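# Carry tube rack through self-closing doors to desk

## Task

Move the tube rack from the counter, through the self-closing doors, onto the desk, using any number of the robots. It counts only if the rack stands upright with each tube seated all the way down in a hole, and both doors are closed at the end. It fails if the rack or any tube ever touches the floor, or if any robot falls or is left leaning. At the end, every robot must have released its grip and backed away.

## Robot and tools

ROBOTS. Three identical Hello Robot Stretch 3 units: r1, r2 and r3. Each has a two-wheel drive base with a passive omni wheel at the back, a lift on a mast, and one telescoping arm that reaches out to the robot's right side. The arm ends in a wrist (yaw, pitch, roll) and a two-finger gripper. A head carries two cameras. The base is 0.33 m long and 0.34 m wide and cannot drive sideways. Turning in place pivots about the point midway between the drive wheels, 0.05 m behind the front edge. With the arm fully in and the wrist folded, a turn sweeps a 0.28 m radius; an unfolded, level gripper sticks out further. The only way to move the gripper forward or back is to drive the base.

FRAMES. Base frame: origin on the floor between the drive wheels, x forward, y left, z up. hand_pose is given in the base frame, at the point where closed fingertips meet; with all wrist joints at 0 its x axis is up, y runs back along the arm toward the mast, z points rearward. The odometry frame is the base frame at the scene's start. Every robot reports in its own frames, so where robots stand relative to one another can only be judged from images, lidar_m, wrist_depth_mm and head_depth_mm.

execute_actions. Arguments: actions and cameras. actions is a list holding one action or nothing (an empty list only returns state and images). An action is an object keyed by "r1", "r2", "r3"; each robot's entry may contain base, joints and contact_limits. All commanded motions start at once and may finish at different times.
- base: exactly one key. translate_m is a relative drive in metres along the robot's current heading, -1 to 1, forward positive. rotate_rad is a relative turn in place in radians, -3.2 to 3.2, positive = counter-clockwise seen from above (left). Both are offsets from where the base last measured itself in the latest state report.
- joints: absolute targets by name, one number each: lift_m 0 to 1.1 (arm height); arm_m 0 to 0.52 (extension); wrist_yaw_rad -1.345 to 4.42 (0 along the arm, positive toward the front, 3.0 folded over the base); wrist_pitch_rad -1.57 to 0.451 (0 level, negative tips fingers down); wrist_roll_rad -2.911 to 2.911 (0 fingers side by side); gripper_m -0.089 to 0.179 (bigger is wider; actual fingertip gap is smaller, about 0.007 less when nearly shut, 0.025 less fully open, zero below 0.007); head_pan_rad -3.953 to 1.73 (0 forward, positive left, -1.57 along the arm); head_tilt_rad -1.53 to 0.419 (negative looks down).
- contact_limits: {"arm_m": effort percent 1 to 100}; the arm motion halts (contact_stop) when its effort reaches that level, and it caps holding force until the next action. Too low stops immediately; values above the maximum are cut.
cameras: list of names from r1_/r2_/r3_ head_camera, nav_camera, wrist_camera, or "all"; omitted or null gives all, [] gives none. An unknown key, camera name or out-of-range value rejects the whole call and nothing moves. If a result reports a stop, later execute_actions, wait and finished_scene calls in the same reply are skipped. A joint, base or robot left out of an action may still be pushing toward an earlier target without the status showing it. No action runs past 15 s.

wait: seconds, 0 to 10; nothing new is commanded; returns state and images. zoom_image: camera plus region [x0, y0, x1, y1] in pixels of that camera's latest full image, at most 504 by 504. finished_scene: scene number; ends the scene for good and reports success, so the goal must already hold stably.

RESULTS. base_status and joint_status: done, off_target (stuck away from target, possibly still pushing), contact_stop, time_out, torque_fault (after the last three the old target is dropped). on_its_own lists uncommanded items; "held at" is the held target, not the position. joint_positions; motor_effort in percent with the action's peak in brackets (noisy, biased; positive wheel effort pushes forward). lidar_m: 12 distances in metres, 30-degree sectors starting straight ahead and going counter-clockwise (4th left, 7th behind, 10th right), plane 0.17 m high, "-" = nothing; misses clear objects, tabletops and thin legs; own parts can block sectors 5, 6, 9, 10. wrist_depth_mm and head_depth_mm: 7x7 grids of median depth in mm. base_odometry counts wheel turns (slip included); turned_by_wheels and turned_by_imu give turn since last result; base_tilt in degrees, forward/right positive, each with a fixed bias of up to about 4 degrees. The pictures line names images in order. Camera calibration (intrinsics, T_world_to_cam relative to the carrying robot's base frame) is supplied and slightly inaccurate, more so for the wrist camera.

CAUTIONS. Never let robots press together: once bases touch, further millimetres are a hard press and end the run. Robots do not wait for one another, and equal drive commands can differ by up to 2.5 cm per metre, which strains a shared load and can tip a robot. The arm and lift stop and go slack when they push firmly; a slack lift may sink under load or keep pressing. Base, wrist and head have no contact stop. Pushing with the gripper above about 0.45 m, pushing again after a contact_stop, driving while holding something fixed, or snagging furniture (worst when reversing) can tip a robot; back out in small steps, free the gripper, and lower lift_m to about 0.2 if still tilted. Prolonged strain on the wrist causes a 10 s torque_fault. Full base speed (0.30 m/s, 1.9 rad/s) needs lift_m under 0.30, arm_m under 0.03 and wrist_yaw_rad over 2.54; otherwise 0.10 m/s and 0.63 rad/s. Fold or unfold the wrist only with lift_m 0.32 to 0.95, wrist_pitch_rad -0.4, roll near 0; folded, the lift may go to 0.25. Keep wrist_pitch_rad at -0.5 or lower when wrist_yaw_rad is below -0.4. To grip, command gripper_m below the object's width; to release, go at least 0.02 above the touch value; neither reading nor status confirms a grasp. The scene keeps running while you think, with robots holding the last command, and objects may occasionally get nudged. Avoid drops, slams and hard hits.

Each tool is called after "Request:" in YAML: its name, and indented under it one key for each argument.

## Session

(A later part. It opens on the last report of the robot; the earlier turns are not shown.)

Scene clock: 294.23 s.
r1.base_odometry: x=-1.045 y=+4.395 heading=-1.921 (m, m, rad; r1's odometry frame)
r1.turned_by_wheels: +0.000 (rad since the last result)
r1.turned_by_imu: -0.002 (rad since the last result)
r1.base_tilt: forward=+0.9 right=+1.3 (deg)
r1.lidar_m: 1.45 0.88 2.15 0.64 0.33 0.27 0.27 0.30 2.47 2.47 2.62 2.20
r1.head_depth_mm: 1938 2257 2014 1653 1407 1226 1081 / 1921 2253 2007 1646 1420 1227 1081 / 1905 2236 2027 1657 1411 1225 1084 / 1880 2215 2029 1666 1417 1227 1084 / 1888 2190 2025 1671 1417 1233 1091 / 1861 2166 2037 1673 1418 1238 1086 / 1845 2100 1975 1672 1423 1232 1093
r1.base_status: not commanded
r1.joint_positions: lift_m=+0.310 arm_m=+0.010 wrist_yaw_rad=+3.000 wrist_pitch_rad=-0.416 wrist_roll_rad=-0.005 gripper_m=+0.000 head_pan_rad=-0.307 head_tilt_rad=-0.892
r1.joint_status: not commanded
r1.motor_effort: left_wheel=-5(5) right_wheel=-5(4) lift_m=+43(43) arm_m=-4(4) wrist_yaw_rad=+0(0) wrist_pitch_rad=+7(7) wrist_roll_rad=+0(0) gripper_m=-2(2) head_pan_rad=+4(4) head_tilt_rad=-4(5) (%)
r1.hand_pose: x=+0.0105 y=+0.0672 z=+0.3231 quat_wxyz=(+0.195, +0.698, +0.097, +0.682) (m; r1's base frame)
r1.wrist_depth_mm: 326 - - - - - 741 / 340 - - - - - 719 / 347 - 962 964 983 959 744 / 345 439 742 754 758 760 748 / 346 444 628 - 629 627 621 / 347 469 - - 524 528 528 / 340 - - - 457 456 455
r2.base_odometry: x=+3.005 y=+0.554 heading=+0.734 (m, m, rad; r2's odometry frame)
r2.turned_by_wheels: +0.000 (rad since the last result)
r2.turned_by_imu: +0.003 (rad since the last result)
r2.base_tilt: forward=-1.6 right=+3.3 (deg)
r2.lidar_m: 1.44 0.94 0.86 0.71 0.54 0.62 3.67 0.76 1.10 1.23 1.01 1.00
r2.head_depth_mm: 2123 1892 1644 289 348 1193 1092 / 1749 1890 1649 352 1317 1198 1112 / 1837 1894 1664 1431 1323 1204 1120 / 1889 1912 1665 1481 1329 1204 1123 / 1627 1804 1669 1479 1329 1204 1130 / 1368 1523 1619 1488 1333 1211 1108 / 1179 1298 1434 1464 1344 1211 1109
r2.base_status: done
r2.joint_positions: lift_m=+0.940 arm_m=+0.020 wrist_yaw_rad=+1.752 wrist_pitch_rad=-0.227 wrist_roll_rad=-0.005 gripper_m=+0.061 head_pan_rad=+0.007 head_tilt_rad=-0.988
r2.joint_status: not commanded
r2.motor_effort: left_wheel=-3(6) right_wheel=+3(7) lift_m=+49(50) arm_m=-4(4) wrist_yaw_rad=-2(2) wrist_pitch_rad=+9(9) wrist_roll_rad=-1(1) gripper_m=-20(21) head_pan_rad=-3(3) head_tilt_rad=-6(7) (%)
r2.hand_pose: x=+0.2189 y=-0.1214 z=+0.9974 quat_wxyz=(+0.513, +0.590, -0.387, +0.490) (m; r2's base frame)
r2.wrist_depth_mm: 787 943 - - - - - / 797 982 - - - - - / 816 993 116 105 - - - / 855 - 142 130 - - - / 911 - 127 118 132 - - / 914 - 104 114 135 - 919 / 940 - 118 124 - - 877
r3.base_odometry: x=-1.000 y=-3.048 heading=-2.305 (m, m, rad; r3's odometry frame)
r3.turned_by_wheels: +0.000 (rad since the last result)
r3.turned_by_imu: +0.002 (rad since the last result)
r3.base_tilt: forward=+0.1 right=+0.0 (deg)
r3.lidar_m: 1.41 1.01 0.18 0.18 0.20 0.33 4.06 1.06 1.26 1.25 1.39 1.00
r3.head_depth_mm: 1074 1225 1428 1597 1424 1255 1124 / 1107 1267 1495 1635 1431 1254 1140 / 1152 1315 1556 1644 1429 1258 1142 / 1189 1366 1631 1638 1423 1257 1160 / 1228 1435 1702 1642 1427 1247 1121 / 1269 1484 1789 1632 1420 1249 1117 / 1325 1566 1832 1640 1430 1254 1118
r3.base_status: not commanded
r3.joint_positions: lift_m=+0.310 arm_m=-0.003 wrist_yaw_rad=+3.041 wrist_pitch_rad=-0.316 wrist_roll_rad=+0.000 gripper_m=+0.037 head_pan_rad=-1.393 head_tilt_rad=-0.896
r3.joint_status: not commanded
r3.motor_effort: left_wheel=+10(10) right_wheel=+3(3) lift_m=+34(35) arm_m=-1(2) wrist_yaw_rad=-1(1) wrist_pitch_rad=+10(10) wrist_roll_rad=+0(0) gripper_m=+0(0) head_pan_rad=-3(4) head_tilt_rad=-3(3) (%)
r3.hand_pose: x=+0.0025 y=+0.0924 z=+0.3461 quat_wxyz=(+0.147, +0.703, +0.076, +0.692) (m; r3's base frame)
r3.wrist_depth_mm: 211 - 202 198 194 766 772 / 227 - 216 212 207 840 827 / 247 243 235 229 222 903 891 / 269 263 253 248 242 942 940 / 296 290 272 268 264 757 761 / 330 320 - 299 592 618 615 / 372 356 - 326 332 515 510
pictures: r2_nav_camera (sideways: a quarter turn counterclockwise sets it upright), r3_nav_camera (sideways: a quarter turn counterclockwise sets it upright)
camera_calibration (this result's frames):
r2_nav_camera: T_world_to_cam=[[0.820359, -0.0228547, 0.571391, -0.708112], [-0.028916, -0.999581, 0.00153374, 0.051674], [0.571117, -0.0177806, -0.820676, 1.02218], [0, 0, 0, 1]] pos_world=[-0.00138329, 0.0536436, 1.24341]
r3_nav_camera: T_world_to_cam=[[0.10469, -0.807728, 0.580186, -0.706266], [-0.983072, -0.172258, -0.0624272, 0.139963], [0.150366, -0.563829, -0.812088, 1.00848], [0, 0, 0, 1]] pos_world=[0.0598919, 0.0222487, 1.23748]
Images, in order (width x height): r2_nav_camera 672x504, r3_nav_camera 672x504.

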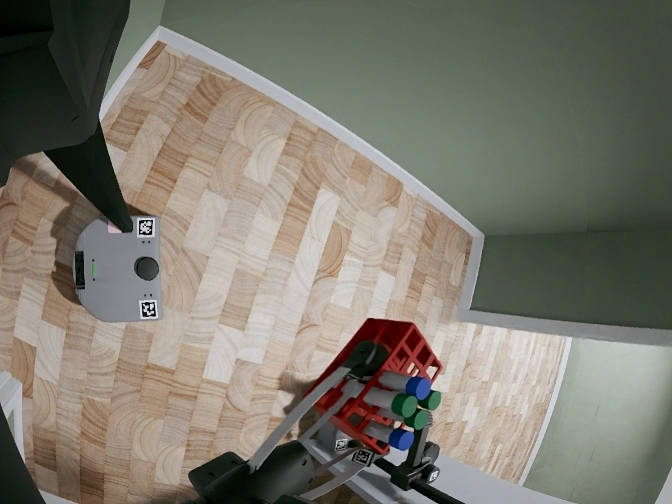

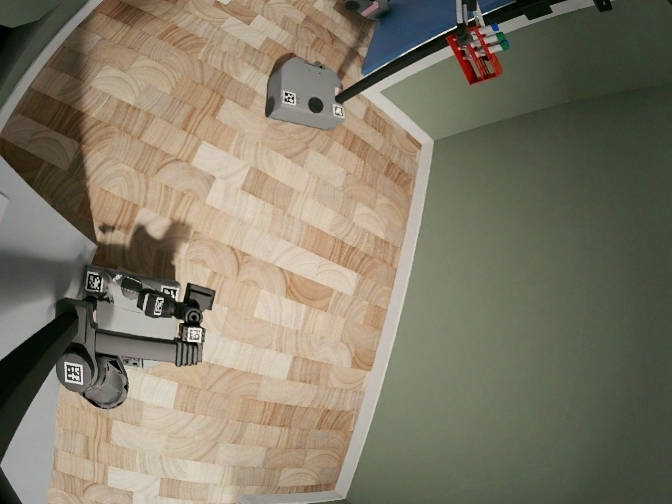

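Request:
execute_actions:
  actions:
    - {"r2":{"base":{"translate_m":0.65}},"r1":{"base":{"rotate_rad":-0.6}}}
  cameras: []

Request:
execute_actions:
  actions:
    - {"r2":{"base":{"rotate_rad":-0.41}}}
  cameras: []

Request:
execute_actions:
  actions:
    - {"r2":{"base":{"translate_m":0.5}},"r1":{"base":{"translate_m":0.8}},"r3":{"joints":{"head_pan_rad":-2.2}}}
  cameras: []

Request:
execute_actions:
  actions:
    - {"r2":{"base":{"rotate_rad":-0.48}},"r1":{"joints":{"head_pan_rad":1.5,"head_tilt_rad":-0.5}}}
  cameras: ["r3_nav_camera","r2_nav_camera","r1_nav_camera"]

Scene clock: 302.80 s.
r1.base_odometry: x=-1.045 y=+4.395 heading=-2.520 (m, m, rad; r1's odometry frame)
r1.turned_by_wheels: -0.600 (rad since the last result)
r1.turned_by_imu: -0.598 (rad since the last result)
r1.base_tilt: forward=+0.9 right=+1.4 (deg)
r1.lidar_m: 2.20 1.70 0.88 0.97 2.34 0.35 0.27 0.27 0.29 2.49 2.47 2.69
r1.head_depth_mm: 2448 2561 2010 1659 1411 1223 1080 / 2684 2568 2013 1654 1400 1232 1083 / 2622 2569 2026 1658 1418 1226 1086 / 2420 2588 2023 1666 1411 1229 1088 / 2217 2454 2031 1663 1414 1232 1087 / 2075 2297 2043 1667 1422 1235 1088 / 1925 2189 2053 1678 1423 1232 1089
r1.base_status: done
r1.joint_positions: lift_m=+0.310 arm_m=+0.010 wrist_yaw_rad=+3.000 wrist_pitch_rad=-0.416 wrist_roll_rad=-0.005 gripper_m=+0.000 head_pan_rad=-0.307 head_tilt_rad=-0.892
r1.joint_status: not commanded
r1.motor_effort: left_wheel=-4(3) right_wheel=-7(13) lift_m=+43(44) arm_m=-4(4) wrist_yaw_rad=+1(1) wrist_pitch_rad=+7(7) wrist_roll_rad=-1(1) gripper_m=-2(2) head_pan_rad=+4(5) head_tilt_rad=-4(4) (%)
r1.hand_pose: x=+0.0105 y=+0.0672 z=+0.3231 quat_wxyz=(+0.195, +0.698, +0.097, +0.682) (m; r1's base frame)
r1.wrist_depth_mm: - - - - 880 - - / - - - - - - - / 962 - 945 964 984 970 948 / 757 721 751 747 756 746 747 / 613 620 642 - 631 620 614 / 521 526 - - 522 536 530 / 469 - - - 461 460 461
r2.base_odometry: x=+3.488 y=+0.989 heading=+0.734 (m, m, rad; r2's odometry frame)
r2.turned_by_wheels: +0.000 (rad since the last result)
r2.turned_by_imu: +0.002 (rad since the last result)
r2.base_tilt: forward=-1.6 right=+3.2 (deg)
r2.lidar_m: 1.04 0.68 0.62 0.63 0.78 1.01 1.66 1.35 1.46 0.69 1.02 1.18
r2.head_depth_mm: 1103 1287 1462 288 348 1196 1093 / 1156 1364 1497 351 1314 1193 1110 / 1204 1437 1628 1424 1328 1198 1123 / 1270 1511 1661 1479 1329 1200 1120 / 1153 1316 1537 1477 1328 1203 1134 / 969 1082 1228 1394 1332 1211 1106 / 838 921 1023 1154 1278 1212 1112
r2.base_status: done
r2.joint_positions: lift_m=+0.940 arm_m=+0.020 wrist_yaw_rad=+1.752 wrist_pitch_rad=-0.227 wrist_roll_rad=-0.005 gripper_m=+0.061 head_pan_rad=+0.007 head_tilt_rad=-0.988
r2.joint_status: not commanded
r2.motor_effort: left_wheel=-3(4) right_wheel=+3(8) lift_m=+49(49) arm_m=-4(4) wrist_yaw_rad=-2(2) wrist_pitch_rad=+9(9) wrist_roll_rad=+0(1) gripper_m=-20(20) head_pan_rad=-3(2) head_tilt_rad=-6(6) (%)
r2.hand_pose: x=+0.2189 y=-0.1214 z=+0.9974 quat_wxyz=(+0.513, +0.590, -0.387, +0.490) (m; r2's base frame)
r2.wrist_depth_mm: 571 700 916 - - - - / 592 761 862 - - - - / 611 753 116 106 - - - / 639 793 142 130 - - - / 670 811 127 117 132 - - / 697 915 104 114 136 - - / 687 948 118 124 - - -
r3.base_odometry: x=-1.000 y=-3.048 heading=-2.305 (m, m, rad; r3's odometry frame)
r3.turned_by_wheels: +0.000 (rad since the last result)
r3.turned_by_imu: +0.002 (rad since the last result)
r3.base_tilt: forward=+0.1 right=+0.0 (deg)
r3.lidar_m: 1.41 1.01 0.18 0.18 0.20 0.33 4.05 1.06 1.25 1.25 0.69 1.54
r3.head_depth_mm: 1072 1239 1418 1601 1435 1257 1122 / 1066 627 1481 1632 1421 1253 1138 / 1082 567 1551 1647 1428 1253 1140 / 1165 1373 1621 1647 1417 1255 1154 / 491 1402 1702 1630 1249 1229 1119 / 1208 841 1678 1581 1241 1228 1120 / 431 1560 1826 1637 1368 1248 1118
r3.base_status: not commanded
r3.joint_positions: lift_m=+0.310 arm_m=-0.003 wrist_yaw_rad=+3.041 wrist_pitch_rad=-0.316 wrist_roll_rad=+0.000 gripper_m=+0.037 head_pan_rad=-1.393 head_tilt_rad=-0.896
r3.joint_status: not commanded
r3.motor_effort: left_wheel=+10(9) right_wheel=+4(3) lift_m=+34(34) arm_m=-2(2) wrist_yaw_rad=-1(1) wrist_pitch_rad=+10(10) wrist_roll_rad=+0(0) gripper_m=+0(0) head_pan_rad=-4(4) head_tilt_rad=-3(2) (%)
r3.hand_pose: x=+0.0025 y=+0.0924 z=+0.3461 quat_wxyz=(+0.147, +0.703, +0.076, +0.692) (m; r3's base frame)
r3.wrist_depth_mm: 211 - 201 199 194 768 770 / 227 - 216 211 207 835 844 / 245 242 234 229 225 911 917 / 268 264 252 247 242 941 929 / 297 289 272 268 263 755 776 / 330 320 - 300 592 616 616 / 369 356 - 326 330 520 518
pictures: none
No camera images: the call's "cameras" was empty. Leave "cameras" out to get every camera's image.

Scene clock: 304.40 s.
r1.base_odometry: x=-1.045 y=+4.395 heading=-2.520 (m, m, rad; r1's odometry frame)
r1.turned_by_wheels: +0.000 (rad since the last result)
r1.turned_by_imu: +0.000 (rad since the last result)
r1.base_tilt: forward=+1.0 right=+1.4 (deg)
r1.lidar_m: 2.21 1.70 0.88 0.97 2.35 0.35 0.27 0.27 0.29 2.48 2.46 2.69
r1.head_depth_mm: 2456 2542 2004 1662 1410 1227 1084 / 2678 2537 2014 1659 1408 1228 1087 / 2651 2576 1998 1669 1414 1220 1079 / 2423 2570 2025 1666 1420 1234 1083 / 2215 2437 2028 1671 1412 1233 1087 / 2057 2325 2042 1677 1416 1236 1089 / 1929 2172 2018 1683 1422 1238 1091
r1.base_status: not commanded
r1.joint_positions: lift_m=+0.310 arm_m=+0.010 wrist_yaw_rad=+3.000 wrist_pitch_rad=-0.416 wrist_roll_rad=-0.005 gripper_m=+0.000 head_pan_rad=-0.307 head_tilt_rad=-0.892
r1.joint_status: not commanded
r1.motor_effort: left_wheel=-3(3) right_wheel=-7(7) lift_m=+44(44) arm_m=-4(4) wrist_yaw_rad=+1(0) wrist_pitch_rad=+8(8) wrist_roll_rad=+0(1) gripper_m=-2(2) head_pan_rad=+3(4) head_tilt_rad=-4(4) (%)
r1.hand_pose: x=+0.0105 y=+0.0672 z=+0.3231 quat_wxyz=(+0.195, +0.698, +0.097, +0.682) (m; r1's base frame)
r1.wrist_depth_mm: - - - - 900 - - / - - - - - - - / 943 - 961 960 950 960 969 / 747 741 754 759 758 766 754 / 620 614 641 - 612 615 628 / 525 532 - - 526 529 526 / 472 - - - 453 453 466
r2.base_odometry: x=+3.488 y=+0.989 heading=+0.324 (m, m, rad; r2's odometry frame)
r2.turned_by_wheels: -0.410 (rad since the last result)
r2.turned_by_imu: -0.415 (rad since the last result)
r2.base_tilt: forward=-1.6 right=+3.2 (deg)
r2.lidar_m: 1.18 0.91 0.65 0.62 0.64 0.86 1.02 1.35 1.42 1.46 0.69 1.13
r2.head_depth_mm: 2218 1897 1653 288 349 1188 1094 / 2224 1889 1648 352 1318 1196 1112 / 2227 1898 1659 1424 1319 1200 1117 / 1214 1452 1628 1477 1322 1205 1124 / 1144 1370 1614 1475 1329 1208 1126 / 1149 1375 1616 1484 1338 1207 1107 / 1149 1377 1606 1490 1336 1210 1111
r2.base_status: done
r2.joint_positions: lift_m=+0.940 arm_m=+0.020 wrist_yaw_rad=+1.752 wrist_pitch_rad=-0.227 wrist_roll_rad=-0.005 gripper_m=+0.061 head_pan_rad=+0.007 head_tilt_rad=-0.988
r2.joint_status: not commanded
r2.motor_effort: left_wheel=+2(6) right_wheel=-4(8) lift_m=+50(49) arm_m=-4(4) wrist_yaw_rad=-2(3) wrist_pitch_rad=+9(9) wrist_roll_rad=-1(1) gripper_m=-21(21) head_pan_rad=-3(3) head_tilt_rad=-6(6) (%)
r2.hand_pose: x=+0.2189 y=-0.1214 z=+0.9974 quat_wxyz=(+0.513, +0.590, -0.387, +0.490) (m; r2's base frame)
r2.wrist_depth_mm: 809 - - - - - - / 847 - - - - - - / 829 - 116 105 - - 995 / 880 - 143 130 - - 988 / 840 - 127 117 133 - 956 / 872 - 104 115 135 - 926 / 864 - 118 124 - - 863
r3.base_odometry: x=-1.000 y=-3.048 heading=-2.305 (m, m, rad; r3's odometry frame)
r3.turned_by_wheels: +0.000 (rad since the last result)
r3.turned_by_imu: +0.000 (rad since the last result)
r3.base_tilt: forward=+0.1 right=+0.0 (deg)
r3.lidar_m: 1.41 1.01 0.18 0.18 0.20 0.33 4.05 1.06 1.26 1.25 0.69 1.54
r3.head_depth_mm: 1074 1223 1419 1605 1434 1256 1125 / 1105 1207 1485 1624 1423 1256 1136 / 1124 537 1544 1643 1423 1249 1141 / 1161 500 1626 1652 1416 1256 1156 / 1230 916 1590 1375 1280 1252 1118 / 699 532 1780 1646 1249 1250 1125 / 496 1556 1831 1636 1366 1253 1122
r3.base_status: not commanded
r3.joint_positions: lift_m=+0.310 arm_m=-0.003 wrist_yaw_rad=+3.041 wrist_pitch_rad=-0.316 wrist_roll_rad=+0.000 gripper_m=+0.037 head_pan_rad=-1.393 head_tilt_rad=-0.896
r3.joint_status: not commanded
r3.motor_effort: left_wheel=+10(11) right_wheel=+3(3) lift_m=+34(34) arm_m=-2(2) wrist_yaw_rad=-1(1) wrist_pitch_rad=+10(10) wrist_roll_rad=+0(1) gripper_m=+0(0) head_pan_rad=-4(3) head_tilt_rad=-3(3) (%)
r3.hand_pose: x=+0.0025 y=+0.0924 z=+0.3461 quat_wxyz=(+0.147, +0.703, +0.076, +0.692) (m; r3's base frame)
r3.wrist_depth_mm: 212 - 203 198 193 780 773 / 228 - 216 211 207 833 836 / 245 243 233 228 222 914 904 / 266 263 252 247 243 960 929 / 297 286 273 269 264 760 764 / 325 320 - 298 588 616 625 / 370 354 - 326 327 517 516
pictures: none
No camera images: the call's "cameras" was empty. Leave "cameras" out to get every camera's image.

Scene clock: 313.67 s.
r1.base_odometry: x=-1.696 y=+3.929 heading=-2.520 (m, m, rad; r1's odometry frame)
r1.turned_by_wheels: +0.000 (rad since the last result)
r1.turned_by_imu: -0.005 (rad since the last result)
r1.base_tilt: forward=+1.0 right=+1.4 (deg)
r1.lidar_m: 1.47 1.46 1.21 0.97 0.96 1.02 1.61 2.69 2.73 2.19 2.17 1.83
r1.head_depth_mm: 2075 2337 2012 1655 1410 1226 1081 / 1915 2287 2012 1668 1409 1221 1081 / 1752 2055 2002 1658 1413 1225 1084 / 1596 1850 2013 1662 1419 1233 1085 / 1477 1695 1902 1671 1421 1232 1088 / 1356 1555 1800 1664 1422 1238 1091 / 1269 1449 1649 1683 1420 1240 1093
r1.base_status: done
r1.joint_positions: lift_m=+0.310 arm_m=+0.010 wrist_yaw_rad=+3.000 wrist_pitch_rad=-0.416 wrist_roll_rad=-0.005 gripper_m=+0.000 head_pan_rad=-0.307 head_tilt_rad=-0.892
r1.joint_status: not commanded
r1.motor_effort: left_wheel=+1(5) right_wheel=-2(4) lift_m=+44(43) arm_m=-4(5) wrist_yaw_rad=+0(1) wrist_pitch_rad=+8(7) wrist_roll_rad=-1(1) gripper_m=-2(2) head_pan_rad=+3(4) head_tilt_rad=-5(5) (%)
r1.hand_pose: x=+0.0105 y=+0.0672 z=+0.3231 quat_wxyz=(+0.195, +0.698, +0.097, +0.682) (m; r1's base frame)
r1.wrist_depth_mm: 718 - 926 - - - - / 738 - - - - - - / 799 - 977 976 948 952 968 / 757 740 762 740 751 765 752 / 618 619 648 - 625 620 627 / 530 520 - - 523 533 531 / 467 - - - 454 455 457
r2.base_odometry: x=+3.962 y=+1.148 heading=+0.324 (m, m, rad; r2's odometry frame)
r2.turned_by_wheels: +0.000 (rad since the last result)
r2.turned_by_imu: +0.002 (rad since the last result)
r2.base_tilt: forward=-1.6 right=+3.3 (deg)
r2.lidar_m: 0.69 0.72 0.66 0.63 0.66 0.88 1.51 1.68 1.51 0.60 0.83 3.41
r2.head_depth_mm: 2202 1892 1638 289 349 1195 1093 / 2234 1900 1655 351 1317 1195 1107 / 2232 1915 1664 1426 1321 1200 1120 / 2193 1828 1606 1406 1322 1204 1118 / 636 762 967 1293 1326 1207 1128 / 649 777 971 1297 1333 1208 1105 / 650 779 973 1302 1336 1215 1111
r2.base_status: done
r2.joint_positions: lift_m=+0.940 arm_m=+0.020 wrist_yaw_rad=+1.752 wrist_pitch_rad=-0.227 wrist_roll_rad=-0.005 gripper_m=+0.061 head_pan_rad=+0.007 head_tilt_rad=-0.988
r2.joint_status: not commanded
r2.motor_effort: left_wheel=+1(6) right_wheel=-3(5) lift_m=+50(50) arm_m=-4(4) wrist_yaw_rad=-2(2) wrist_pitch_rad=+9(9) wrist_roll_rad=-1(1) gripper_m=-22(21) head_pan_rad=-2(2) head_tilt_rad=-6(6) (%)
r2.hand_pose: x=+0.2189 y=-0.1214 z=+0.9974 quat_wxyz=(+0.513, +0.590, -0.387, +0.490) (m; r2's base frame)
r2.wrist_depth_mm: 648 623 605 - - - - / 703 670 615 - - - - / 757 715 115 105 - - - / 823 755 143 130 - - - / 853 848 126 117 132 - - / 887 964 104 115 136 - - / 885 - 118 124 - - -
r3.base_odometry: x=-1.000 y=-3.048 heading=-2.305 (m, m, rad; r3's odometry frame)
r3.turned_by_wheels: +0.000 (rad since the last result)
r3.turned_by_imu: +0.003 (rad since the last result)
r3.base_tilt: forward=+0.1 right=+0.1 (deg)
r3.lidar_m: 1.40 1.01 0.18 0.18 0.20 0.33 4.05 1.06 0.60 0.74 1.39 1.50
r3.head_depth_mm: 1052 1146 1262 1460 1426 1252 1124 / 1156 578 1494 1579 1424 1256 1125 / 1240 555 1758 1648 1423 1259 1152 / 1207 1401 1725 1648 1419 1252 1154 / 448 462 1608 1642 1345 1162 1138 / 392 375 1516 1632 1224 1138 1118 / 364 382 1347 1566 1387 1188 1118
r3.base_status: not commanded
r3.joint_positions: lift_m=+0.310 arm_m=-0.003 wrist_yaw_rad=+3.041 wrist_pitch_rad=-0.316 wrist_roll_rad=+0.000 gripper_m=+0.037 head_pan_rad=-2.193 head_tilt_rad=-0.896
r3.joint_status: all done
r3.motor_effort: left_wheel=+10(11) right_wheel=+4(3) lift_m=+34(34) arm_m=-1(2) wrist_yaw_rad=-1(2) wrist_pitch_rad=+10(10) wrist_roll_rad=+0(0) gripper_m=-1(1) head_pan_rad=-4(47) head_tilt_rad=-3(3) (%)
r3.hand_pose: x=+0.0025 y=+0.0924 z=+0.3461 quat_wxyz=(+0.147, +0.703, +0.076, +0.692) (m; r3's base frame)
r3.wrist_depth_mm: 210 - 201 197 193 769 785 / 225 - 216 212 206 835 829 / 246 242 234 227 223 928 903 / 268 264 252 247 242 967 945 / 295 290 271 269 264 769 764 / 328 322 - 301 593 627 608 / 368 355 - 327 329 515 517
pictures: none
No camera images: the call's "cameras" was empty. Leave "cameras" out to get every camera's image.

Scene clock: 315.40 s.
r1.base_odometry: x=-1.696 y=+3.929 heading=-2.520 (m, m, rad; r1's odometry frame)
r1.turned_by_wheels: +0.000 (rad since the last result)
r1.turned_by_imu: +0.000 (rad since the last result)
r1.base_tilt: forward=+1.0 right=+1.4 (deg)
r1.lidar_m: 1.47 1.46 1.20 0.97 0.96 1.05 1.61 2.69 2.72 2.20 2.17 1.83
r1.head_depth_mm: 1010 1123 1248 1412 1638 1528 1253 / 953 1055 1171 1315 1495 1541 1260 / 911 996 1101 1225 1387 1495 1261 / 868 945 1035 1148 1283 1434 1259 / 827 900 980 1076 1202 1358 1267 / 791 858 931 1019 1123 1258 1264 / 757 819 884 964 1058 1177 1247
r1.base_status: not commanded
r1.joint_positions: lift_m=+0.310 arm_m=+0.010 wrist_yaw_rad=+3.000 wrist_pitch_rad=-0.416 wrist_roll_rad=-0.005 gripper_m=+0.000 head_pan_rad=+1.493 head_tilt_rad=-0.508
r1.joint_status: all done
r1.motor_effort: left_wheel=+0(1) right_wheel=-2(2) lift_m=+44(43) arm_m=-4(4) wrist_yaw_rad=+0(1) wrist_pitch_rad=+8(7) wrist_roll_rad=-1(1) gripper_m=-2(2) head_pan_rad=+5(46) head_tilt_rad=+5(33) (%)
r1.hand_pose: x=+0.0105 y=+0.0672 z=+0.3231 quat_wxyz=(+0.195, +0.698, +0.097, +0.682) (m; r1's base frame)
r1.wrist_depth_mm: 693 - 934 - - - - / 773 - - - - - - / 815 - 943 978 944 971 955 / 748 739 754 753 763 757 746 / 618 622 643 - 620 616 625 / 530 528 - - 526 530 529 / 474 - - - 459 460 458
r2.base_odometry: x=+3.962 y=+1.148 heading=-0.156 (m, m, rad; r2's odometry frame)
r2.turned_by_wheels: -0.480 (rad since the last result)
r2.turned_by_imu: -0.485 (rad since the last result)
r2.base_tilt: forward=-1.6 right=+3.3 (deg)
r2.lidar_m: 3.55 0.68 0.73 0.65 0.64 0.66 0.92 1.52 1.68 0.60 0.60 0.84
r2.head_depth_mm: 2211 1809 1279 289 349 1174 1098 / 2213 1888 1654 352 1315 1199 1109 / 2217 1908 1666 1428 1318 1200 1119 / 2250 1899 1672 1480 1326 1203 1123 / 2242 1923 1677 1473 1330 1207 1129 / 2262 1920 1672 1486 1334 1206 1107 / 2261 1928 1684 1118 1297 1214 1108
r2.base_status: done
r2.joint_positions: lift_m=+0.940 arm_m=+0.020 wrist_yaw_rad=+1.752 wrist_pitch_rad=-0.227 wrist_roll_rad=-0.005 gripper_m=+0.061 head_pan_rad=+0.007 head_tilt_rad=-0.988
r2.joint_status: not commanded
r2.motor_effort: left_wheel=+2(5) right_wheel=-4(9) lift_m=+49(49) arm_m=-4(4) wrist_yaw_rad=-2(2) wrist_pitch_rad=+9(9) wrist_roll_rad=-1(1) gripper_m=-21(21) head_pan_rad=-3(3) head_tilt_rad=-6(6) (%)
r2.hand_pose: x=+0.2189 y=-0.1214 z=+0.9974 quat_wxyz=(+0.513, +0.590, -0.387, +0.490) (m; r2's base frame)
r2.wrist_depth_mm: 538 - - - - 759 569 / 566 - - - - 802 587 / 585 - 115 105 - 771 590 / 621 - 142 129 - 804 594 / 676 779 127 118 132 806 617 / 714 839 104 115 135 782 596 / 748 847 118 125 994 882 614
r3.base_odometry: x=-1.000 y=-3.048 heading=-2.305 (m, m, rad; r3's odometry frame)
r3.turned_by_wheels: +0.000 (rad since the last result)
r3.turned_by_imu: +0.000 (rad since the last result)
r3.base_tilt: forward=+0.1 right=+0.1 (deg)
r3.lidar_m: 1.40 1.01 0.18 0.18 0.20 0.33 4.04 1.06 0.60 1.25 1.39 1.47
r3.head_depth_mm: 1059 1149 1265 1458 1430 1263 1121 / 1209 541 1460 1587 1425 1257 1123 / 1294 473 526 1642 1428 1261 1145 / 1252 524 1730 1647 1422 1254 1155 / 1199 507 1614 1649 1289 1208 1139 / 411 441 1448 1572 1244 1153 1117 / 665 431 1431 1595 1348 1205 1120
r3.base_status: not commanded
r3.joint_positions: lift_m=+0.310 arm_m=-0.003 wrist_yaw_rad=+3.041 wrist_pitch_rad=-0.316 wrist_roll_rad=+0.000 gripper_m=+0.037 head_pan_rad=-2.193 head_tilt_rad=-0.896
r3.joint_status: not commanded
r3.motor_effort: left_wheel=+10(10) right_wheel=+4(4) lift_m=+34(35) arm_m=-1(2) wrist_yaw_rad=-1(1) wrist_pitch_rad=+10(10) wrist_roll_rad=+0(1) gripper_m=+0(0) head_pan_rad=-4(3) head_tilt_rad=-3(3) (%)
r3.hand_pose: x=+0.0025 y=+0.0924 z=+0.3461 quat_wxyz=(+0.147, +0.703, +0.076, +0.692) (m; r3's base frame)
r3.wrist_depth_mm: 210 - 202 198 193 768 789 / 226 - 215 212 207 832 827 / 244 243 233 228 225 915 887 / 266 265 253 247 242 952 946 / 297 288 270 268 262 772 771 / 330 321 - 301 589 615 619 / 371 353 - 327 332 515 516
pictures: r1_nav_camera (sideways: a quarter turn counterclockwise sets it upright), r2_nav_camera (sideways: a quarter turn counterclockwise sets it upright), r3_nav_camera (sideways: a quarter turn counterclockwise sets it upright)
camera_calibration (this result's frames):
r1_nav_camera: T_world_to_cam=[[-0.0276182, 0.447652, 0.893781, -1.12372], [0.999431, -0.00494481, 0.0333594, 0.00402533], [0.019353, 0.894194, -0.447261, 0.535982], [0, 0, 0, 1]] pos_world=[-0.0454309, 0.0237819, 1.24395]
r2_nav_camera: T_world_to_cam=[[0.82038, -0.022931, 0.571358, -0.708069], [-0.0290091, -0.999578, 0.0015352, 0.0516727], [0.571082, -0.017834, -0.820699, 1.02221], [0, 0, 0, 1]] pos_world=[-0.00138065, 0.0536442, 1.24341]
r3_nav_camera: T_world_to_cam=[[-0.506488, -0.637852, 0.580186, -0.702537], [-0.808485, 0.585196, -0.0624272, 0.138898], [-0.299703, -0.50069, -0.812088, 1.01122], [0, 0, 0, 1]] pos_world=[0.0595375, -0.0230868, 1.23748]
Images, in order (width x height): r1_nav_camera 672x504, r2_nav_camera 672x504, r3_nav_camera 672x504.

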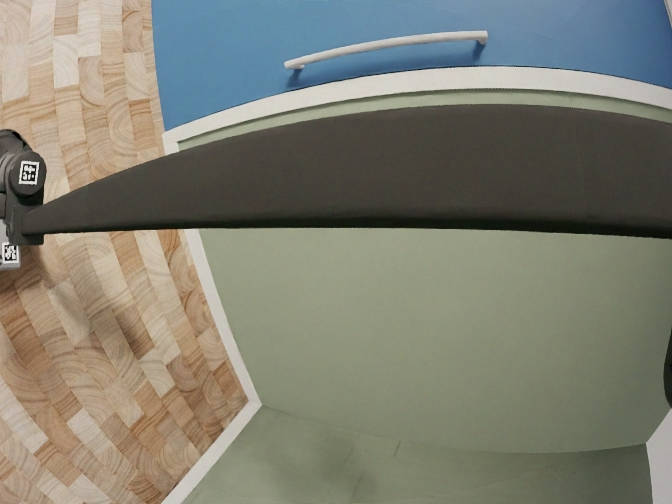

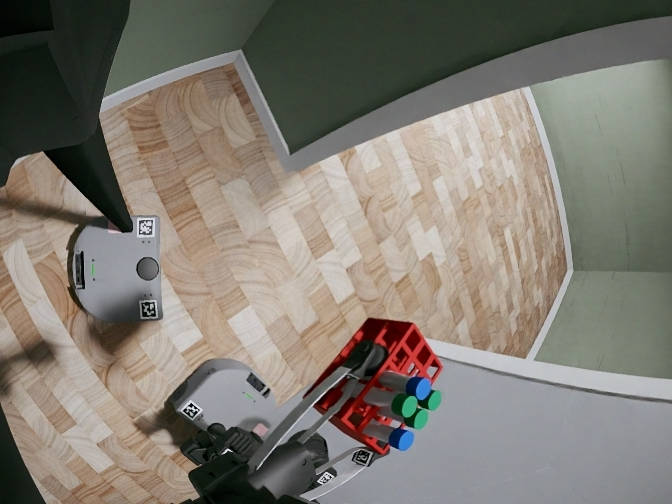

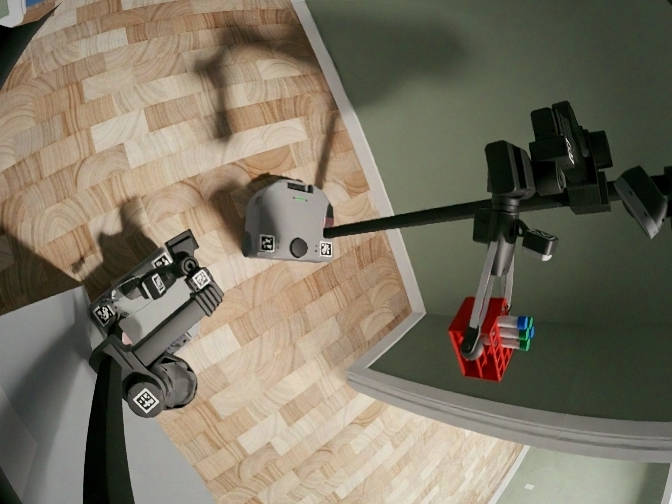

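Request:
execute_actions:
  actions:
    - {"r2":{"base":{"translate_m":0.68}}}
  cameras: []

Request:
execute_actions:
  actions:
    - {"r2":{"base":{"rotate_rad":0.55}}}
  cameras: ["r2_nav_camera"]

Request:
execute_actions:
  actions:
    - {"r2":{"base":{"translate_m":0.75}}}
  cameras: []

Request:
execute_actions:
  actions:
    - {"r2":{"base":{"rotate_rad":1.1},"joints":{"head_tilt_rad":-0.6,"head_pan_rad":0.4}},"r3":{"base":{"translate_m":0.5}}}
  cameras: ["r2_nav_camera","r2_head_camera","r3_nav_camera"]

Scene clock: 324.33 s.
r1.base_odometry: x=-1.696 y=+3.929 heading=-2.520 (m, m, rad; r1's odometry frame)
r1.turned_by_wheels: +0.000 (rad since the last result)
r1.turned_by_imu: -0.002 (rad since the last result)
r1.base_tilt: forward=+0.9 right=+1.3 (deg)
r1.lidar_m: 1.47 1.45 1.21 0.97 0.96 1.05 1.61 2.68 2.73 2.20 2.17 1.83
r1.head_depth_mm: 1010 1117 1250 1407 1618 1540 1259 / 959 1054 1166 1314 1499 1544 1255 / 909 994 1097 1225 1390 1495 1259 / 868 944 1036 1145 1287 1429 1258 / 828 897 980 1083 1203 1357 1260 / 791 856 933 1020 1124 1261 1262 / 757 818 885 967 1054 1182 1238
r1.base_status: not commanded
r1.joint_positions: lift_m=+0.310 arm_m=+0.010 wrist_yaw_rad=+3.000 wrist_pitch_rad=-0.416 wrist_roll_rad=-0.005 gripper_m=+0.000 head_pan_rad=+1.493 head_tilt_rad=-0.508
r1.joint_status: not commanded
r1.motor_effort: left_wheel=+1(0) right_wheel=-2(2) lift_m=+43(43) arm_m=-4(4) wrist_yaw_rad=+1(0) wrist_pitch_rad=+7(7) wrist_roll_rad=-1(0) gripper_m=-2(2) head_pan_rad=+4(4) head_tilt_rad=+5(5) (%)
r1.hand_pose: x=+0.0105 y=+0.0672 z=+0.3231 quat_wxyz=(+0.195, +0.698, +0.097, +0.682) (m; r1's base frame)
r1.wrist_depth_mm: 708 - 914 - - - - / 763 - - - - - - / 813 - 943 963 967 978 969 / 741 736 747 746 760 755 744 / 609 613 632 - 624 621 618 / 527 529 - - 529 528 525 / 468 - - - 457 451 453
r2.base_odometry: x=+4.634 y=+1.043 heading=-0.156 (m, m, rad; r2's odometry frame)
r2.turned_by_wheels: +0.000 (rad since the last result)
r2.turned_by_imu: +0.003 (rad since the last result)
r2.base_tilt: forward=-1.6 right=+3.3 (deg)
r2.lidar_m: 3.13 3.33 3.09 0.39 0.39 1.00 1.40 2.14 0.66 0.50 0.49 0.55
r2.head_depth_mm: 2201 1888 1649 289 348 1191 1095 / 2216 1888 1653 351 1315 1197 1107 / 2226 1896 1666 1432 1321 1197 1118 / 2230 1912 1667 1480 1322 1202 1126 / 2268 1919 1671 1479 1325 1202 1129 / 2274 1935 1683 1482 1336 1211 1107 / 2263 1936 1682 1497 1338 1211 1107
r2.base_status: done
r2.joint_positions: lift_m=+0.940 arm_m=+0.020 wrist_yaw_rad=+1.752 wrist_pitch_rad=-0.227 wrist_roll_rad=-0.005 gripper_m=+0.061 head_pan_rad=+0.007 head_tilt_rad=-0.988
r2.joint_status: not commanded
r2.motor_effort: left_wheel=+1(5) right_wheel=-4(5) lift_m=+49(49) arm_m=-4(4) wrist_yaw_rad=-2(2) wrist_pitch_rad=+9(9) wrist_roll_rad=-1(0) gripper_m=-20(21) head_pan_rad=-3(3) head_tilt_rad=-7(7) (%)
r2.hand_pose: x=+0.2189 y=-0.1214 z=+0.9974 quat_wxyz=(+0.513, +0.590, -0.387, +0.490) (m; r2's base frame)
r2.wrist_depth_mm: - - - - - - - / - - - - - - - / - - 115 105 - - 340 / - - 143 129 - - 347 / - - 127 118 132 - 349 / - - 104 115 135 - 342 / - - 119 125 - - 354
r3.base_odometry: x=-1.000 y=-3.048 heading=-2.305 (m, m, rad; r3's odometry frame)
r3.turned_by_wheels: +0.000 (rad since the last result)
r3.turned_by_imu: +0.003 (rad since the last result)
r3.base_tilt: forward=+0.1 right=+0.1 (deg)
r3.lidar_m: 1.41 1.01 0.18 0.18 0.20 0.33 0.75 0.83 1.26 1.25 1.40 1.48
r3.head_depth_mm: 1058 1152 1274 1457 1251 1148 1127 / 1208 1336 1483 1580 1353 1213 1120 / 1320 1503 1739 1646 1419 1257 1152 / 1261 1452 1720 1639 1422 1256 1155 / 1195 1370 1614 1638 1421 1259 1139 / 1150 1304 1518 1638 1421 1256 1122 / 1094 1243 1430 1604 1428 1253 1115
r3.base_status: not commanded
r3.joint_positions: lift_m=+0.310 arm_m=-0.003 wrist_yaw_rad=+3.041 wrist_pitch_rad=-0.316 wrist_roll_rad=+0.000 gripper_m=+0.037 head_pan_rad=-2.193 head_tilt_rad=-0.896
r3.joint_status: not commanded
r3.motor_effort: left_wheel=+10(9) right_wheel=+4(3) lift_m=+34(33) arm_m=-2(3) wrist_yaw_rad=-1(1) wrist_pitch_rad=+10(10) wrist_roll_rad=+0(0) gripper_m=+0(0) head_pan_rad=-4(3) head_tilt_rad=-3(3) (%)
r3.hand_pose: x=+0.0025 y=+0.0924 z=+0.3461 quat_wxyz=(+0.147, +0.703, +0.076, +0.692) (m; r3's base frame)
r3.wrist_depth_mm: 211 - 202 197 194 778 776 / 227 - 216 212 207 848 822 / 244 243 232 229 223 916 884 / 267 262 252 247 242 955 969 / 297 292 273 267 265 779 775 / 325 325 - 298 595 613 615 / 374 355 - 325 327 515 520
pictures: none
No camera images: the call's "cameras" was empty. Leave "cameras" out to get every camera's image.

Scene clock: 326.27 s.
r1.base_odometry: x=-1.696 y=+3.929 heading=-2.520 (m, m, rad; r1's odometry frame)
r1.turned_by_wheels: +0.000 (rad since the last result)
r1.turned_by_imu: +0.000 (rad since the last result)
r1.base_tilt: forward=+1.0 right=+1.4 (deg)
r1.lidar_m: 1.47 1.46 1.21 0.97 0.96 1.05 1.61 2.69 2.72 2.19 2.17 1.82
r1.head_depth_mm: 1011 1120 1251 1419 1629 1538 1255 / 958 1053 1173 1306 1493 1536 1265 / 909 995 1098 1228 1378 1499 1263 / 865 948 1037 1143 1280 1425 1260 / 826 899 978 1077 1199 1353 1262 / 790 857 930 1020 1128 1255 1260 / 755 817 887 966 1061 1177 1247
r1.base_status: not commanded
r1.joint_positions: lift_m=+0.310 arm_m=+0.010 wrist_yaw_rad=+3.000 wrist_pitch_rad=-0.416 wrist_roll_rad=-0.005 gripper_m=+0.000 head_pan_rad=+1.493 head_tilt_rad=-0.508
r1.joint_status: not commanded
r1.motor_effort: left_wheel=+0(1) right_wheel=-2(2) lift_m=+44(43) arm_m=-5(5) wrist_yaw_rad=+1(0) wrist_pitch_rad=+7(7) wrist_roll_rad=-1(1) gripper_m=-3(2) head_pan_rad=+5(5) head_tilt_rad=+4(4) (%)
r1.hand_pose: x=+0.0105 y=+0.0672 z=+0.3231 quat_wxyz=(+0.195, +0.698, +0.097, +0.682) (m; r1's base frame)
r1.wrist_depth_mm: 717 - 904 - - - - / 754 - - - - - - / 828 - 972 959 960 953 960 / 746 735 753 755 757 754 760 / 618 616 648 - 610 622 620 / 534 523 - - 531 523 535 / 471 - - - 453 457 460
r2.base_odometry: x=+4.634 y=+1.043 heading=+0.394 (m, m, rad; r2's odometry frame)
r2.turned_by_wheels: +0.550 (rad since the last result)
r2.turned_by_imu: +0.556 (rad since the last result)
r2.base_tilt: forward=-1.6 right=+3.2 (deg)
r2.lidar_m: 3.33 3.04 0.39 0.43 1.01 1.44 2.14 0.65 0.50 0.49 0.57 3.20
r2.head_depth_mm: 2214 1891 1649 288 349 1189 1098 / 2213 1905 1651 351 1316 1197 1109 / 2224 1902 1657 1423 1323 1196 1120 / 2231 1914 1662 1476 1324 1201 1122 / 2253 1922 1675 1475 1332 1205 1134 / 2263 1920 1674 1484 1332 1206 1104 / 2267 1942 1689 1488 1340 1049 1098
r2.base_status: done
r2.joint_positions: lift_m=+0.940 arm_m=+0.020 wrist_yaw_rad=+1.752 wrist_pitch_rad=-0.227 wrist_roll_rad=-0.005 gripper_m=+0.061 head_pan_rad=+0.007 head_tilt_rad=-0.988
r2.joint_status: not commanded
r2.motor_effort: left_wheel=-2(6) right_wheel=+4(8) lift_m=+49(49) arm_m=-4(4) wrist_yaw_rad=-2(2) wrist_pitch_rad=+9(9) wrist_roll_rad=-1(1) gripper_m=-21(21) head_pan_rad=-3(3) head_tilt_rad=-6(7) (%)
r2.hand_pose: x=+0.2189 y=-0.1214 z=+0.9974 quat_wxyz=(+0.513, +0.590, -0.387, +0.490) (m; r2's base frame)
r2.wrist_depth_mm: - - - - - - - / - - - - - - - / - - 115 105 - - - / - - 142 130 - - - / - - 128 118 132 - - / - - 104 115 136 - - / - - 118 125 - - -
r3.base_odometry: x=-1.000 y=-3.048 heading=-2.305 (m, m, rad; r3's odometry frame)
r3.turned_by_wheels: +0.000 (rad since the last result)
r3.turned_by_imu: +0.001 (rad since the last result)
r3.base_tilt: forward=+0.1 right=+0.1 (deg)
r3.lidar_m: 1.41 1.01 0.18 0.18 0.20 0.33 0.75 0.75 1.26 1.25 1.40 1.48
r3.head_depth_mm: 1060 1153 1271 1453 1222 1135 1126 / 1199 1330 1485 1578 1416 1211 1122 / 1313 1496 1742 1639 1430 1260 1149 / 1256 1460 1722 1651 1423 1260 1154 / 1192 1377 1618 1646 1422 1250 1140 / 1144 1304 1523 1643 1418 1250 1123 / 1098 1240 1425 1595 1416 1249 1118
r3.base_status: not commanded
r3.joint_positions: lift_m=+0.310 arm_m=-0.003 wrist_yaw_rad=+3.041 wrist_pitch_rad=-0.316 wrist_roll_rad=+0.000 gripper_m=+0.037 head_pan_rad=-2.193 head_tilt_rad=-0.896
r3.joint_status: not commanded
r3.motor_effort: left_wheel=+10(9) right_wheel=+3(4) lift_m=+34(34) arm_m=-2(2) wrist_yaw_rad=-2(1) wrist_pitch_rad=+10(10) wrist_roll_rad=+0(0) gripper_m=+0(0) head_pan_rad=-4(4) head_tilt_rad=-3(3) (%)
r3.hand_pose: x=+0.0025 y=+0.0924 z=+0.3461 quat_wxyz=(+0.147, +0.703, +0.076, +0.692) (m; r3's base frame)
r3.wrist_depth_mm: 212 - 201 198 192 771 773 / 227 - 215 213 207 828 819 / 247 241 233 229 224 918 888 / 267 264 253 248 242 932 944 / 294 287 273 268 264 758 771 / 328 324 - 299 601 615 628 / 369 356 - 325 332 515 522
pictures: r2_nav_camera (sideways: a quarter turn counterclockwise sets it upright)
camera_calibration (this result's frames):
r2_nav_camera: T_world_to_cam=[[0.820388, -0.0229439, 0.571347, -0.708054], [-0.0290248, -0.999578, 0.00153569, 0.0516721], [0.571071, -0.0178431, -0.820707, 1.02222], [0, 0, 0, 1]] pos_world=[-0.0013806, 0.0536443, 1.24341]
Images, in order (width x height): r2_nav_camera 672x504.

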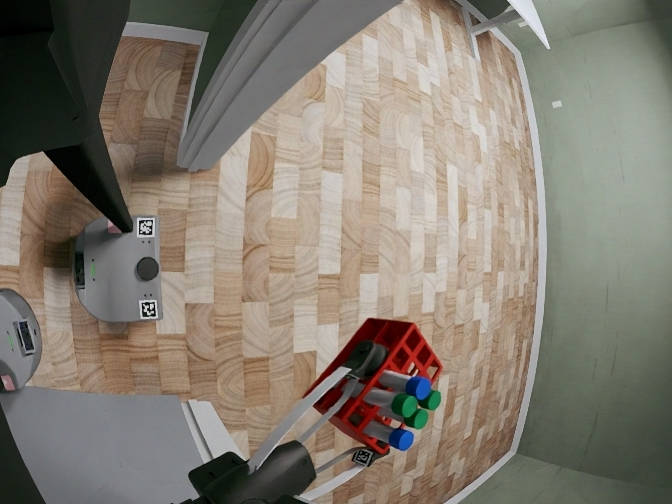

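Scene clock: 334.70 s.
r1.base_odometry: x=-1.696 y=+3.929 heading=-2.520 (m, m, rad; r1's odometry frame)
r1.turned_by_wheels: +0.000 (rad since the last result)
r1.turned_by_imu: -0.002 (rad since the last result)
r1.base_tilt: forward=+0.9 right=+1.3 (deg)
r1.lidar_m: 1.47 1.46 1.21 0.97 0.96 1.05 1.61 2.69 2.73 2.20 2.17 1.84
r1.head_depth_mm: 1011 1116 1253 1408 1614 1541 1252 / 954 1052 1174 1310 1494 1540 1259 / 911 998 1099 1225 1379 1497 1258 / 867 943 1033 1148 1288 1424 1260 / 827 899 982 1079 1202 1349 1262 / 794 856 933 1018 1128 1251 1259 / 759 816 887 967 1066 1178 1245
r1.base_status: not commanded
r1.joint_positions: lift_m=+0.310 arm_m=+0.010 wrist_yaw_rad=+3.000 wrist_pitch_rad=-0.416 wrist_roll_rad=-0.005 gripper_m=+0.000 head_pan_rad=+1.493 head_tilt_rad=-0.508
r1.joint_status: not commanded
r1.motor_effort: left_wheel=+0(1) right_wheel=-2(2) lift_m=+43(43) arm_m=-4(4) wrist_yaw_rad=+0(0) wrist_pitch_rad=+8(8) wrist_roll_rad=-1(1) gripper_m=-2(2) head_pan_rad=+4(3) head_tilt_rad=+5(4) (%)
r1.hand_pose: x=+0.0105 y=+0.0672 z=+0.3231 quat_wxyz=(+0.195, +0.698, +0.097, +0.682) (m; r1's base frame)
r1.wrist_depth_mm: 716 - 930 - - - - / 767 - - - - - - / 790 - 951 958 971 969 978 / 764 738 746 746 768 749 738 / 624 624 643 - 622 626 623 / 525 526 - - 529 531 526 / 469 - - - 459 453 460
r2.base_odometry: x=+5.326 y=+1.331 heading=+0.394 (m, m, rad; r2's odometry frame)
r2.turned_by_wheels: +0.000 (rad since the last result)
r2.turned_by_imu: +0.003 (rad since the last result)
r2.base_tilt: forward=-1.6 right=+3.2 (deg)
r2.lidar_m: 2.60 2.74 2.57 1.72 0.71 0.62 1.43 0.79 0.78 2.19 2.32 2.66
r2.head_depth_mm: 2202 1896 1654 289 348 1189 1097 / 2216 1890 1658 351 1317 1197 1109 / 2225 1912 1654 1431 1320 1199 1119 / 2239 1911 1667 1470 1325 1206 1125 / 2256 1919 1665 1483 1330 1207 1127 / 2265 1927 1677 1486 1331 1210 1105 / 2270 1947 1688 1488 1338 1212 1107
r2.base_status: done
r2.joint_positions: lift_m=+0.940 arm_m=+0.020 wrist_yaw_rad=+1.752 wrist_pitch_rad=-0.227 wrist_roll_rad=-0.005 gripper_m=+0.061 head_pan_rad=+0.007 head_tilt_rad=-0.988
r2.joint_status: not commanded
r2.motor_effort: left_wheel=-3(4) right_wheel=+4(8) lift_m=+49(49) arm_m=-4(4) wrist_yaw_rad=-2(2) wrist_pitch_rad=+9(9) wrist_roll_rad=-1(1) gripper_m=-21(21) head_pan_rad=-3(2) head_tilt_rad=-6(7) (%)
r2.hand_pose: x=+0.2189 y=-0.1214 z=+0.9974 quat_wxyz=(+0.513, +0.590, -0.387, +0.490) (m; r2's base frame)
r2.wrist_depth_mm: - - - - - - - / - - - - - - - / - - 116 106 - - - / - - 142 130 - - - / - - 127 118 132 - - / - - 104 115 135 - - / - - 119 124 - - -
r3.base_odometry: x=-1.000 y=-3.048 heading=-2.305 (m, m, rad; r3's odometry frame)
r3.turned_by_wheels: +0.000 (rad since the last result)
r3.turned_by_imu: +0.002 (rad since the last result)
r3.base_tilt: forward=+0.1 right=+0.0 (deg)
r3.lidar_m: 1.41 1.01 0.18 0.18 0.20 0.33 1.45 1.06 1.25 1.25 1.39 1.48
r3.head_depth_mm: 1055 1153 1266 1457 1424 1262 1125 / 1208 1327 1491 1580 1423 1260 1128 / 1321 1499 1751 1638 1429 1259 1149 / 1260 1452 1724 1652 1415 1255 1155 / 1193 1375 1616 1636 1420 1254 1139 / 1144 1299 1520 1640 1418 1251 1122 / 1098 1241 1432 1603 1417 1247 1122
r3.base_status: not commanded
r3.joint_positions: lift_m=+0.310 arm_m=-0.003 wrist_yaw_rad=+3.041 wrist_pitch_rad=-0.316 wrist_roll_rad=+0.000 gripper_m=+0.037 head_pan_rad=-2.193 head_tilt_rad=-0.896
r3.joint_status: not commanded
r3.motor_effort: left_wheel=+11(10) right_wheel=+3(3) lift_m=+35(35) arm_m=-2(2) wrist_yaw_rad=-1(1) wrist_pitch_rad=+10(10) wrist_roll_rad=+0(0) gripper_m=+0(0) head_pan_rad=-2(3) head_tilt_rad=-3(3) (%)
r3.hand_pose: x=+0.0025 y=+0.0924 z=+0.3461 quat_wxyz=(+0.147, +0.703, +0.076, +0.692) (m; r3's base frame)
r3.wrist_depth_mm: 211 - 201 197 194 772 782 / 226 - 215 211 208 830 830 / 246 244 232 227 224 914 876 / 267 263 252 247 242 963 933 / 296 288 272 268 264 772 787 / 329 321 - 302 584 615 626 / 372 354 - 329 329 520 514
pictures: none
No camera images: the call's "cameras" was empty. Leave "cameras" out to get every camera's image.

Scene clock: 340.97 s.
r1.base_odometry: x=-1.696 y=+3.929 heading=-2.520 (m, m, rad; r1's odometry frame)
r1.turned_by_wheels: +0.000 (rad since the last result)
r1.turned_by_imu: -0.001 (rad since the last result)
r1.base_tilt: forward=+1.0 right=+1.4 (deg)
r1.lidar_m: 1.47 1.46 1.20 0.97 0.97 1.05 1.61 2.69 2.73 2.19 2.17 1.83
r1.head_depth_mm: 1011 1116 1244 1411 1624 1540 1259 / 958 1055 1161 1310 1498 1548 1262 / 914 998 1099 1216 1379 1490 1263 / 870 947 1036 1145 1284 1422 1261 / 828 899 980 1079 1201 1346 1266 / 790 856 930 1019 1122 1258 1259 / 759 818 887 966 1062 1178 1244
r1.base_status: not commanded
r1.joint_positions: lift_m=+0.310 arm_m=+0.010 wrist_yaw_rad=+3.000 wrist_pitch_rad=-0.416 wrist_roll_rad=-0.005 gripper_m=+0.000 head_pan_rad=+1.493 head_tilt_rad=-0.508
r1.joint_status: not commanded
r1.motor_effort: left_wheel=+0(0) right_wheel=-2(2) lift_m=+43(43) arm_m=-4(4) wrist_yaw_rad=+1(1) wrist_pitch_rad=+8(7) wrist_roll_rad=-1(1) gripper_m=-2(2) head_pan_rad=+3(5) head_tilt_rad=+5(4) (%)
r1.hand_pose: x=+0.0105 y=+0.0672 z=+0.3231 quat_wxyz=(+0.195, +0.698, +0.097, +0.682) (m; r1's base frame)
r1.wrist_depth_mm: 711 - 937 - - - - / 760 - - - - - - / 828 - 961 971 952 971 952 / 749 736 739 753 743 769 747 / 612 627 636 - 620 619 626 / 525 524 - - 525 524 529 / 466 - - - 452 456 457
r2.base_odometry: x=+5.326 y=+1.331 heading=+1.494 (m, m, rad; r2's odometry frame)
r2.turned_by_wheels: +1.100 (rad since the last result)
r2.turned_by_imu: +1.112 (rad since the last result)
r2.base_tilt: forward=-1.6 right=+3.2 (deg)
r2.lidar_m: 2.57 1.47 0.68 0.62 0.91 0.78 0.85 2.19 2.36 2.63 2.60 2.80
r2.head_depth_mm: 2177 2152 2631 2077 1679 1400 1199 / 2179 2170 2625 2110 1684 1398 1201 / 2184 2300 2595 2114 1686 1402 1203 / 2199 2427 2649 2107 1688 1405 1207 / 2182 2440 2652 2120 1688 1403 1208 / 2114 2199 2195 2031 1690 1402 1209 / 1531 1528 1520 1528 1526 1381 1213
r2.base_status: done
r2.joint_positions: lift_m=+0.940 arm_m=+0.020 wrist_yaw_rad=+1.752 wrist_pitch_rad=-0.227 wrist_roll_rad=-0.005 gripper_m=+0.061 head_pan_rad=+0.393 head_tilt_rad=-0.606
r2.joint_status: all done
r2.motor_effort: left_wheel=-2(7) right_wheel=+3(8) lift_m=+49(50) arm_m=-4(4) wrist_yaw_rad=-2(2) wrist_pitch_rad=+9(9) wrist_roll_rad=-1(1) gripper_m=-21(20) head_pan_rad=+3(26) head_tilt_rad=+2(28) (%)
r2.hand_pose: x=+0.2189 y=-0.1214 z=+0.9974 quat_wxyz=(+0.513, +0.590, -0.387, +0.490) (m; r2's base frame)
r2.wrist_depth_mm: - - - - - - - / - - - - - - - / - - 115 105 - - - / - - 143 130 - - - / - - 128 118 132 - - / - - 104 115 136 - - / - - 118 125 - - -
r3.base_odometry: x=-1.335 y=-3.419 heading=-2.306 (m, m, rad; r3's odometry frame)
r3.turned_by_wheels: +0.000 (rad since the last result)
r3.turned_by_imu: +0.000 (rad since the last result)
r3.base_tilt: forward=+0.1 right=+0.0 (deg)
r3.lidar_m: 0.91 0.90 0.74 0.74 0.83 1.26 0.86 0.82 1.35 1.34 1.18 0.99
r3.head_depth_mm: 1578 1804 1896 1654 1348 1257 1124 / 1502 1762 1931 1644 1434 1252 1121 / 1423 1665 1864 1641 1425 1258 1148 / 1357 1554 1803 1637 1424 1251 1158 / 1288 1488 1739 1657 1428 1255 1136 / 1233 1404 1622 1637 1424 1254 1122 / 1178 1334 1539 1651 1414 1248 1115
r3.base_status: done
r3.joint_positions: lift_m=+0.310 arm_m=-0.003 wrist_yaw_rad=+3.041 wrist_pitch_rad=-0.316 wrist_roll_rad=+0.000 gripper_m=+0.037 head_pan_rad=-2.193 head_tilt_rad=-0.896
r3.joint_status: not commanded
r3.motor_effort: left_wheel=+0(15) right_wheel=+2(9) lift_m=+34(35) arm_m=-2(2) wrist_yaw_rad=-1(1) wrist_pitch_rad=+10(11) wrist_roll_rad=+0(0) gripper_m=+0(0) head_pan_rad=-3(3) head_tilt_rad=-3(3) (%)
r3.hand_pose: x=+0.0025 y=+0.0924 z=+0.3461 quat_wxyz=(+0.147, +0.703, +0.076, +0.692) (m; r3's base frame)
r3.wrist_depth_mm: 756 - 708 714 705 696 691 / 801 - 777 782 772 749 743 / 866 863 851 834 820 808 792 / 905 887 885 873 872 853 849 / 733 750 788 797 786 758 768 / 609 620 - 613 641 617 620 / 509 515 - 531 518 517 509
pictures: r2_head_camera (sideways: a quarter turn clockwise sets it upright), r2_nav_camera (sideways: a quarter turn counterclockwise sets it upright), r3_nav_camera (sideways: a quarter turn counterclockwise sets it upright)
camera_calibration (this result's frames):
r2_head_camera: T_world_to_cam=[[-0.547772, -0.244929, -0.799972, 1.06251], [-0.403507, 0.914969, -0.00384123, 0.00856663], [0.73289, 0.32069, -0.600025, 0.730512], [0, 0, 0, 1]] pos_world=[0.0500859, 0.0181341, 1.28834]
r2_nav_camera: T_world_to_cam=[[0.517403, 0.18336, 0.835867, -1.05093], [0.351188, -0.936228, -0.0120105, 0.0669911], [0.78036, 0.29976, -0.548801, 0.667295], [0, 0, 0, 1]] pos_world=[-0.00049962, 0.0553893, 1.24546]
r3_nav_camera: T_world_to_cam=[[-0.506881, -0.637538, 0.580187, -0.702536], [-0.808124, 0.585695, -0.0624272, 0.138896], [-0.300013, -0.500506, -0.812088, 1.01123], [0, 0, 0, 1]] pos_world=[0.0595232, -0.0231199, 1.23748]
Images, in order (width x height): r2_head_camera 896x504, r2_nav_camera 672x504, r3_nav_camera 672x504.

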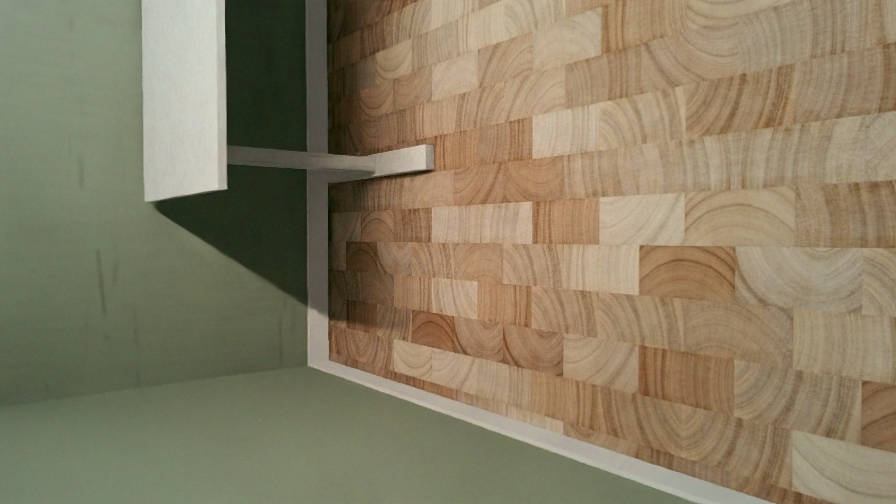

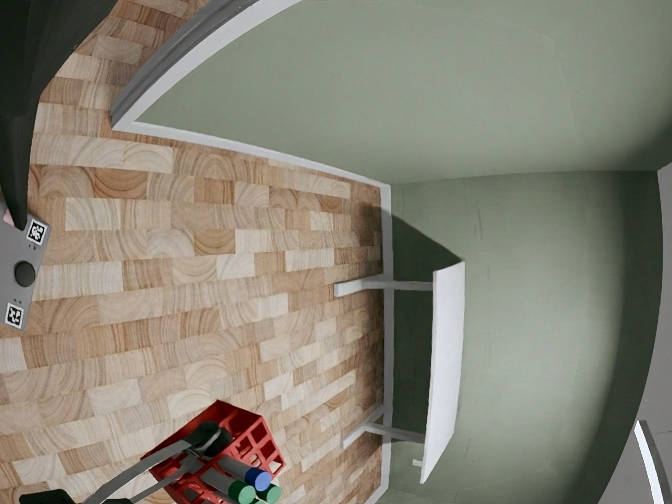

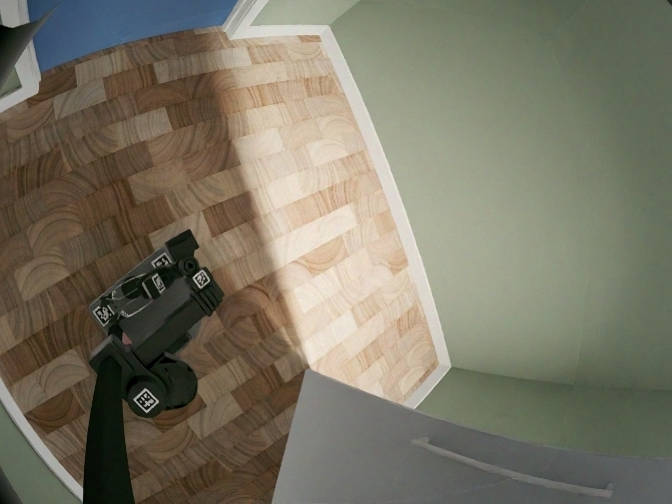

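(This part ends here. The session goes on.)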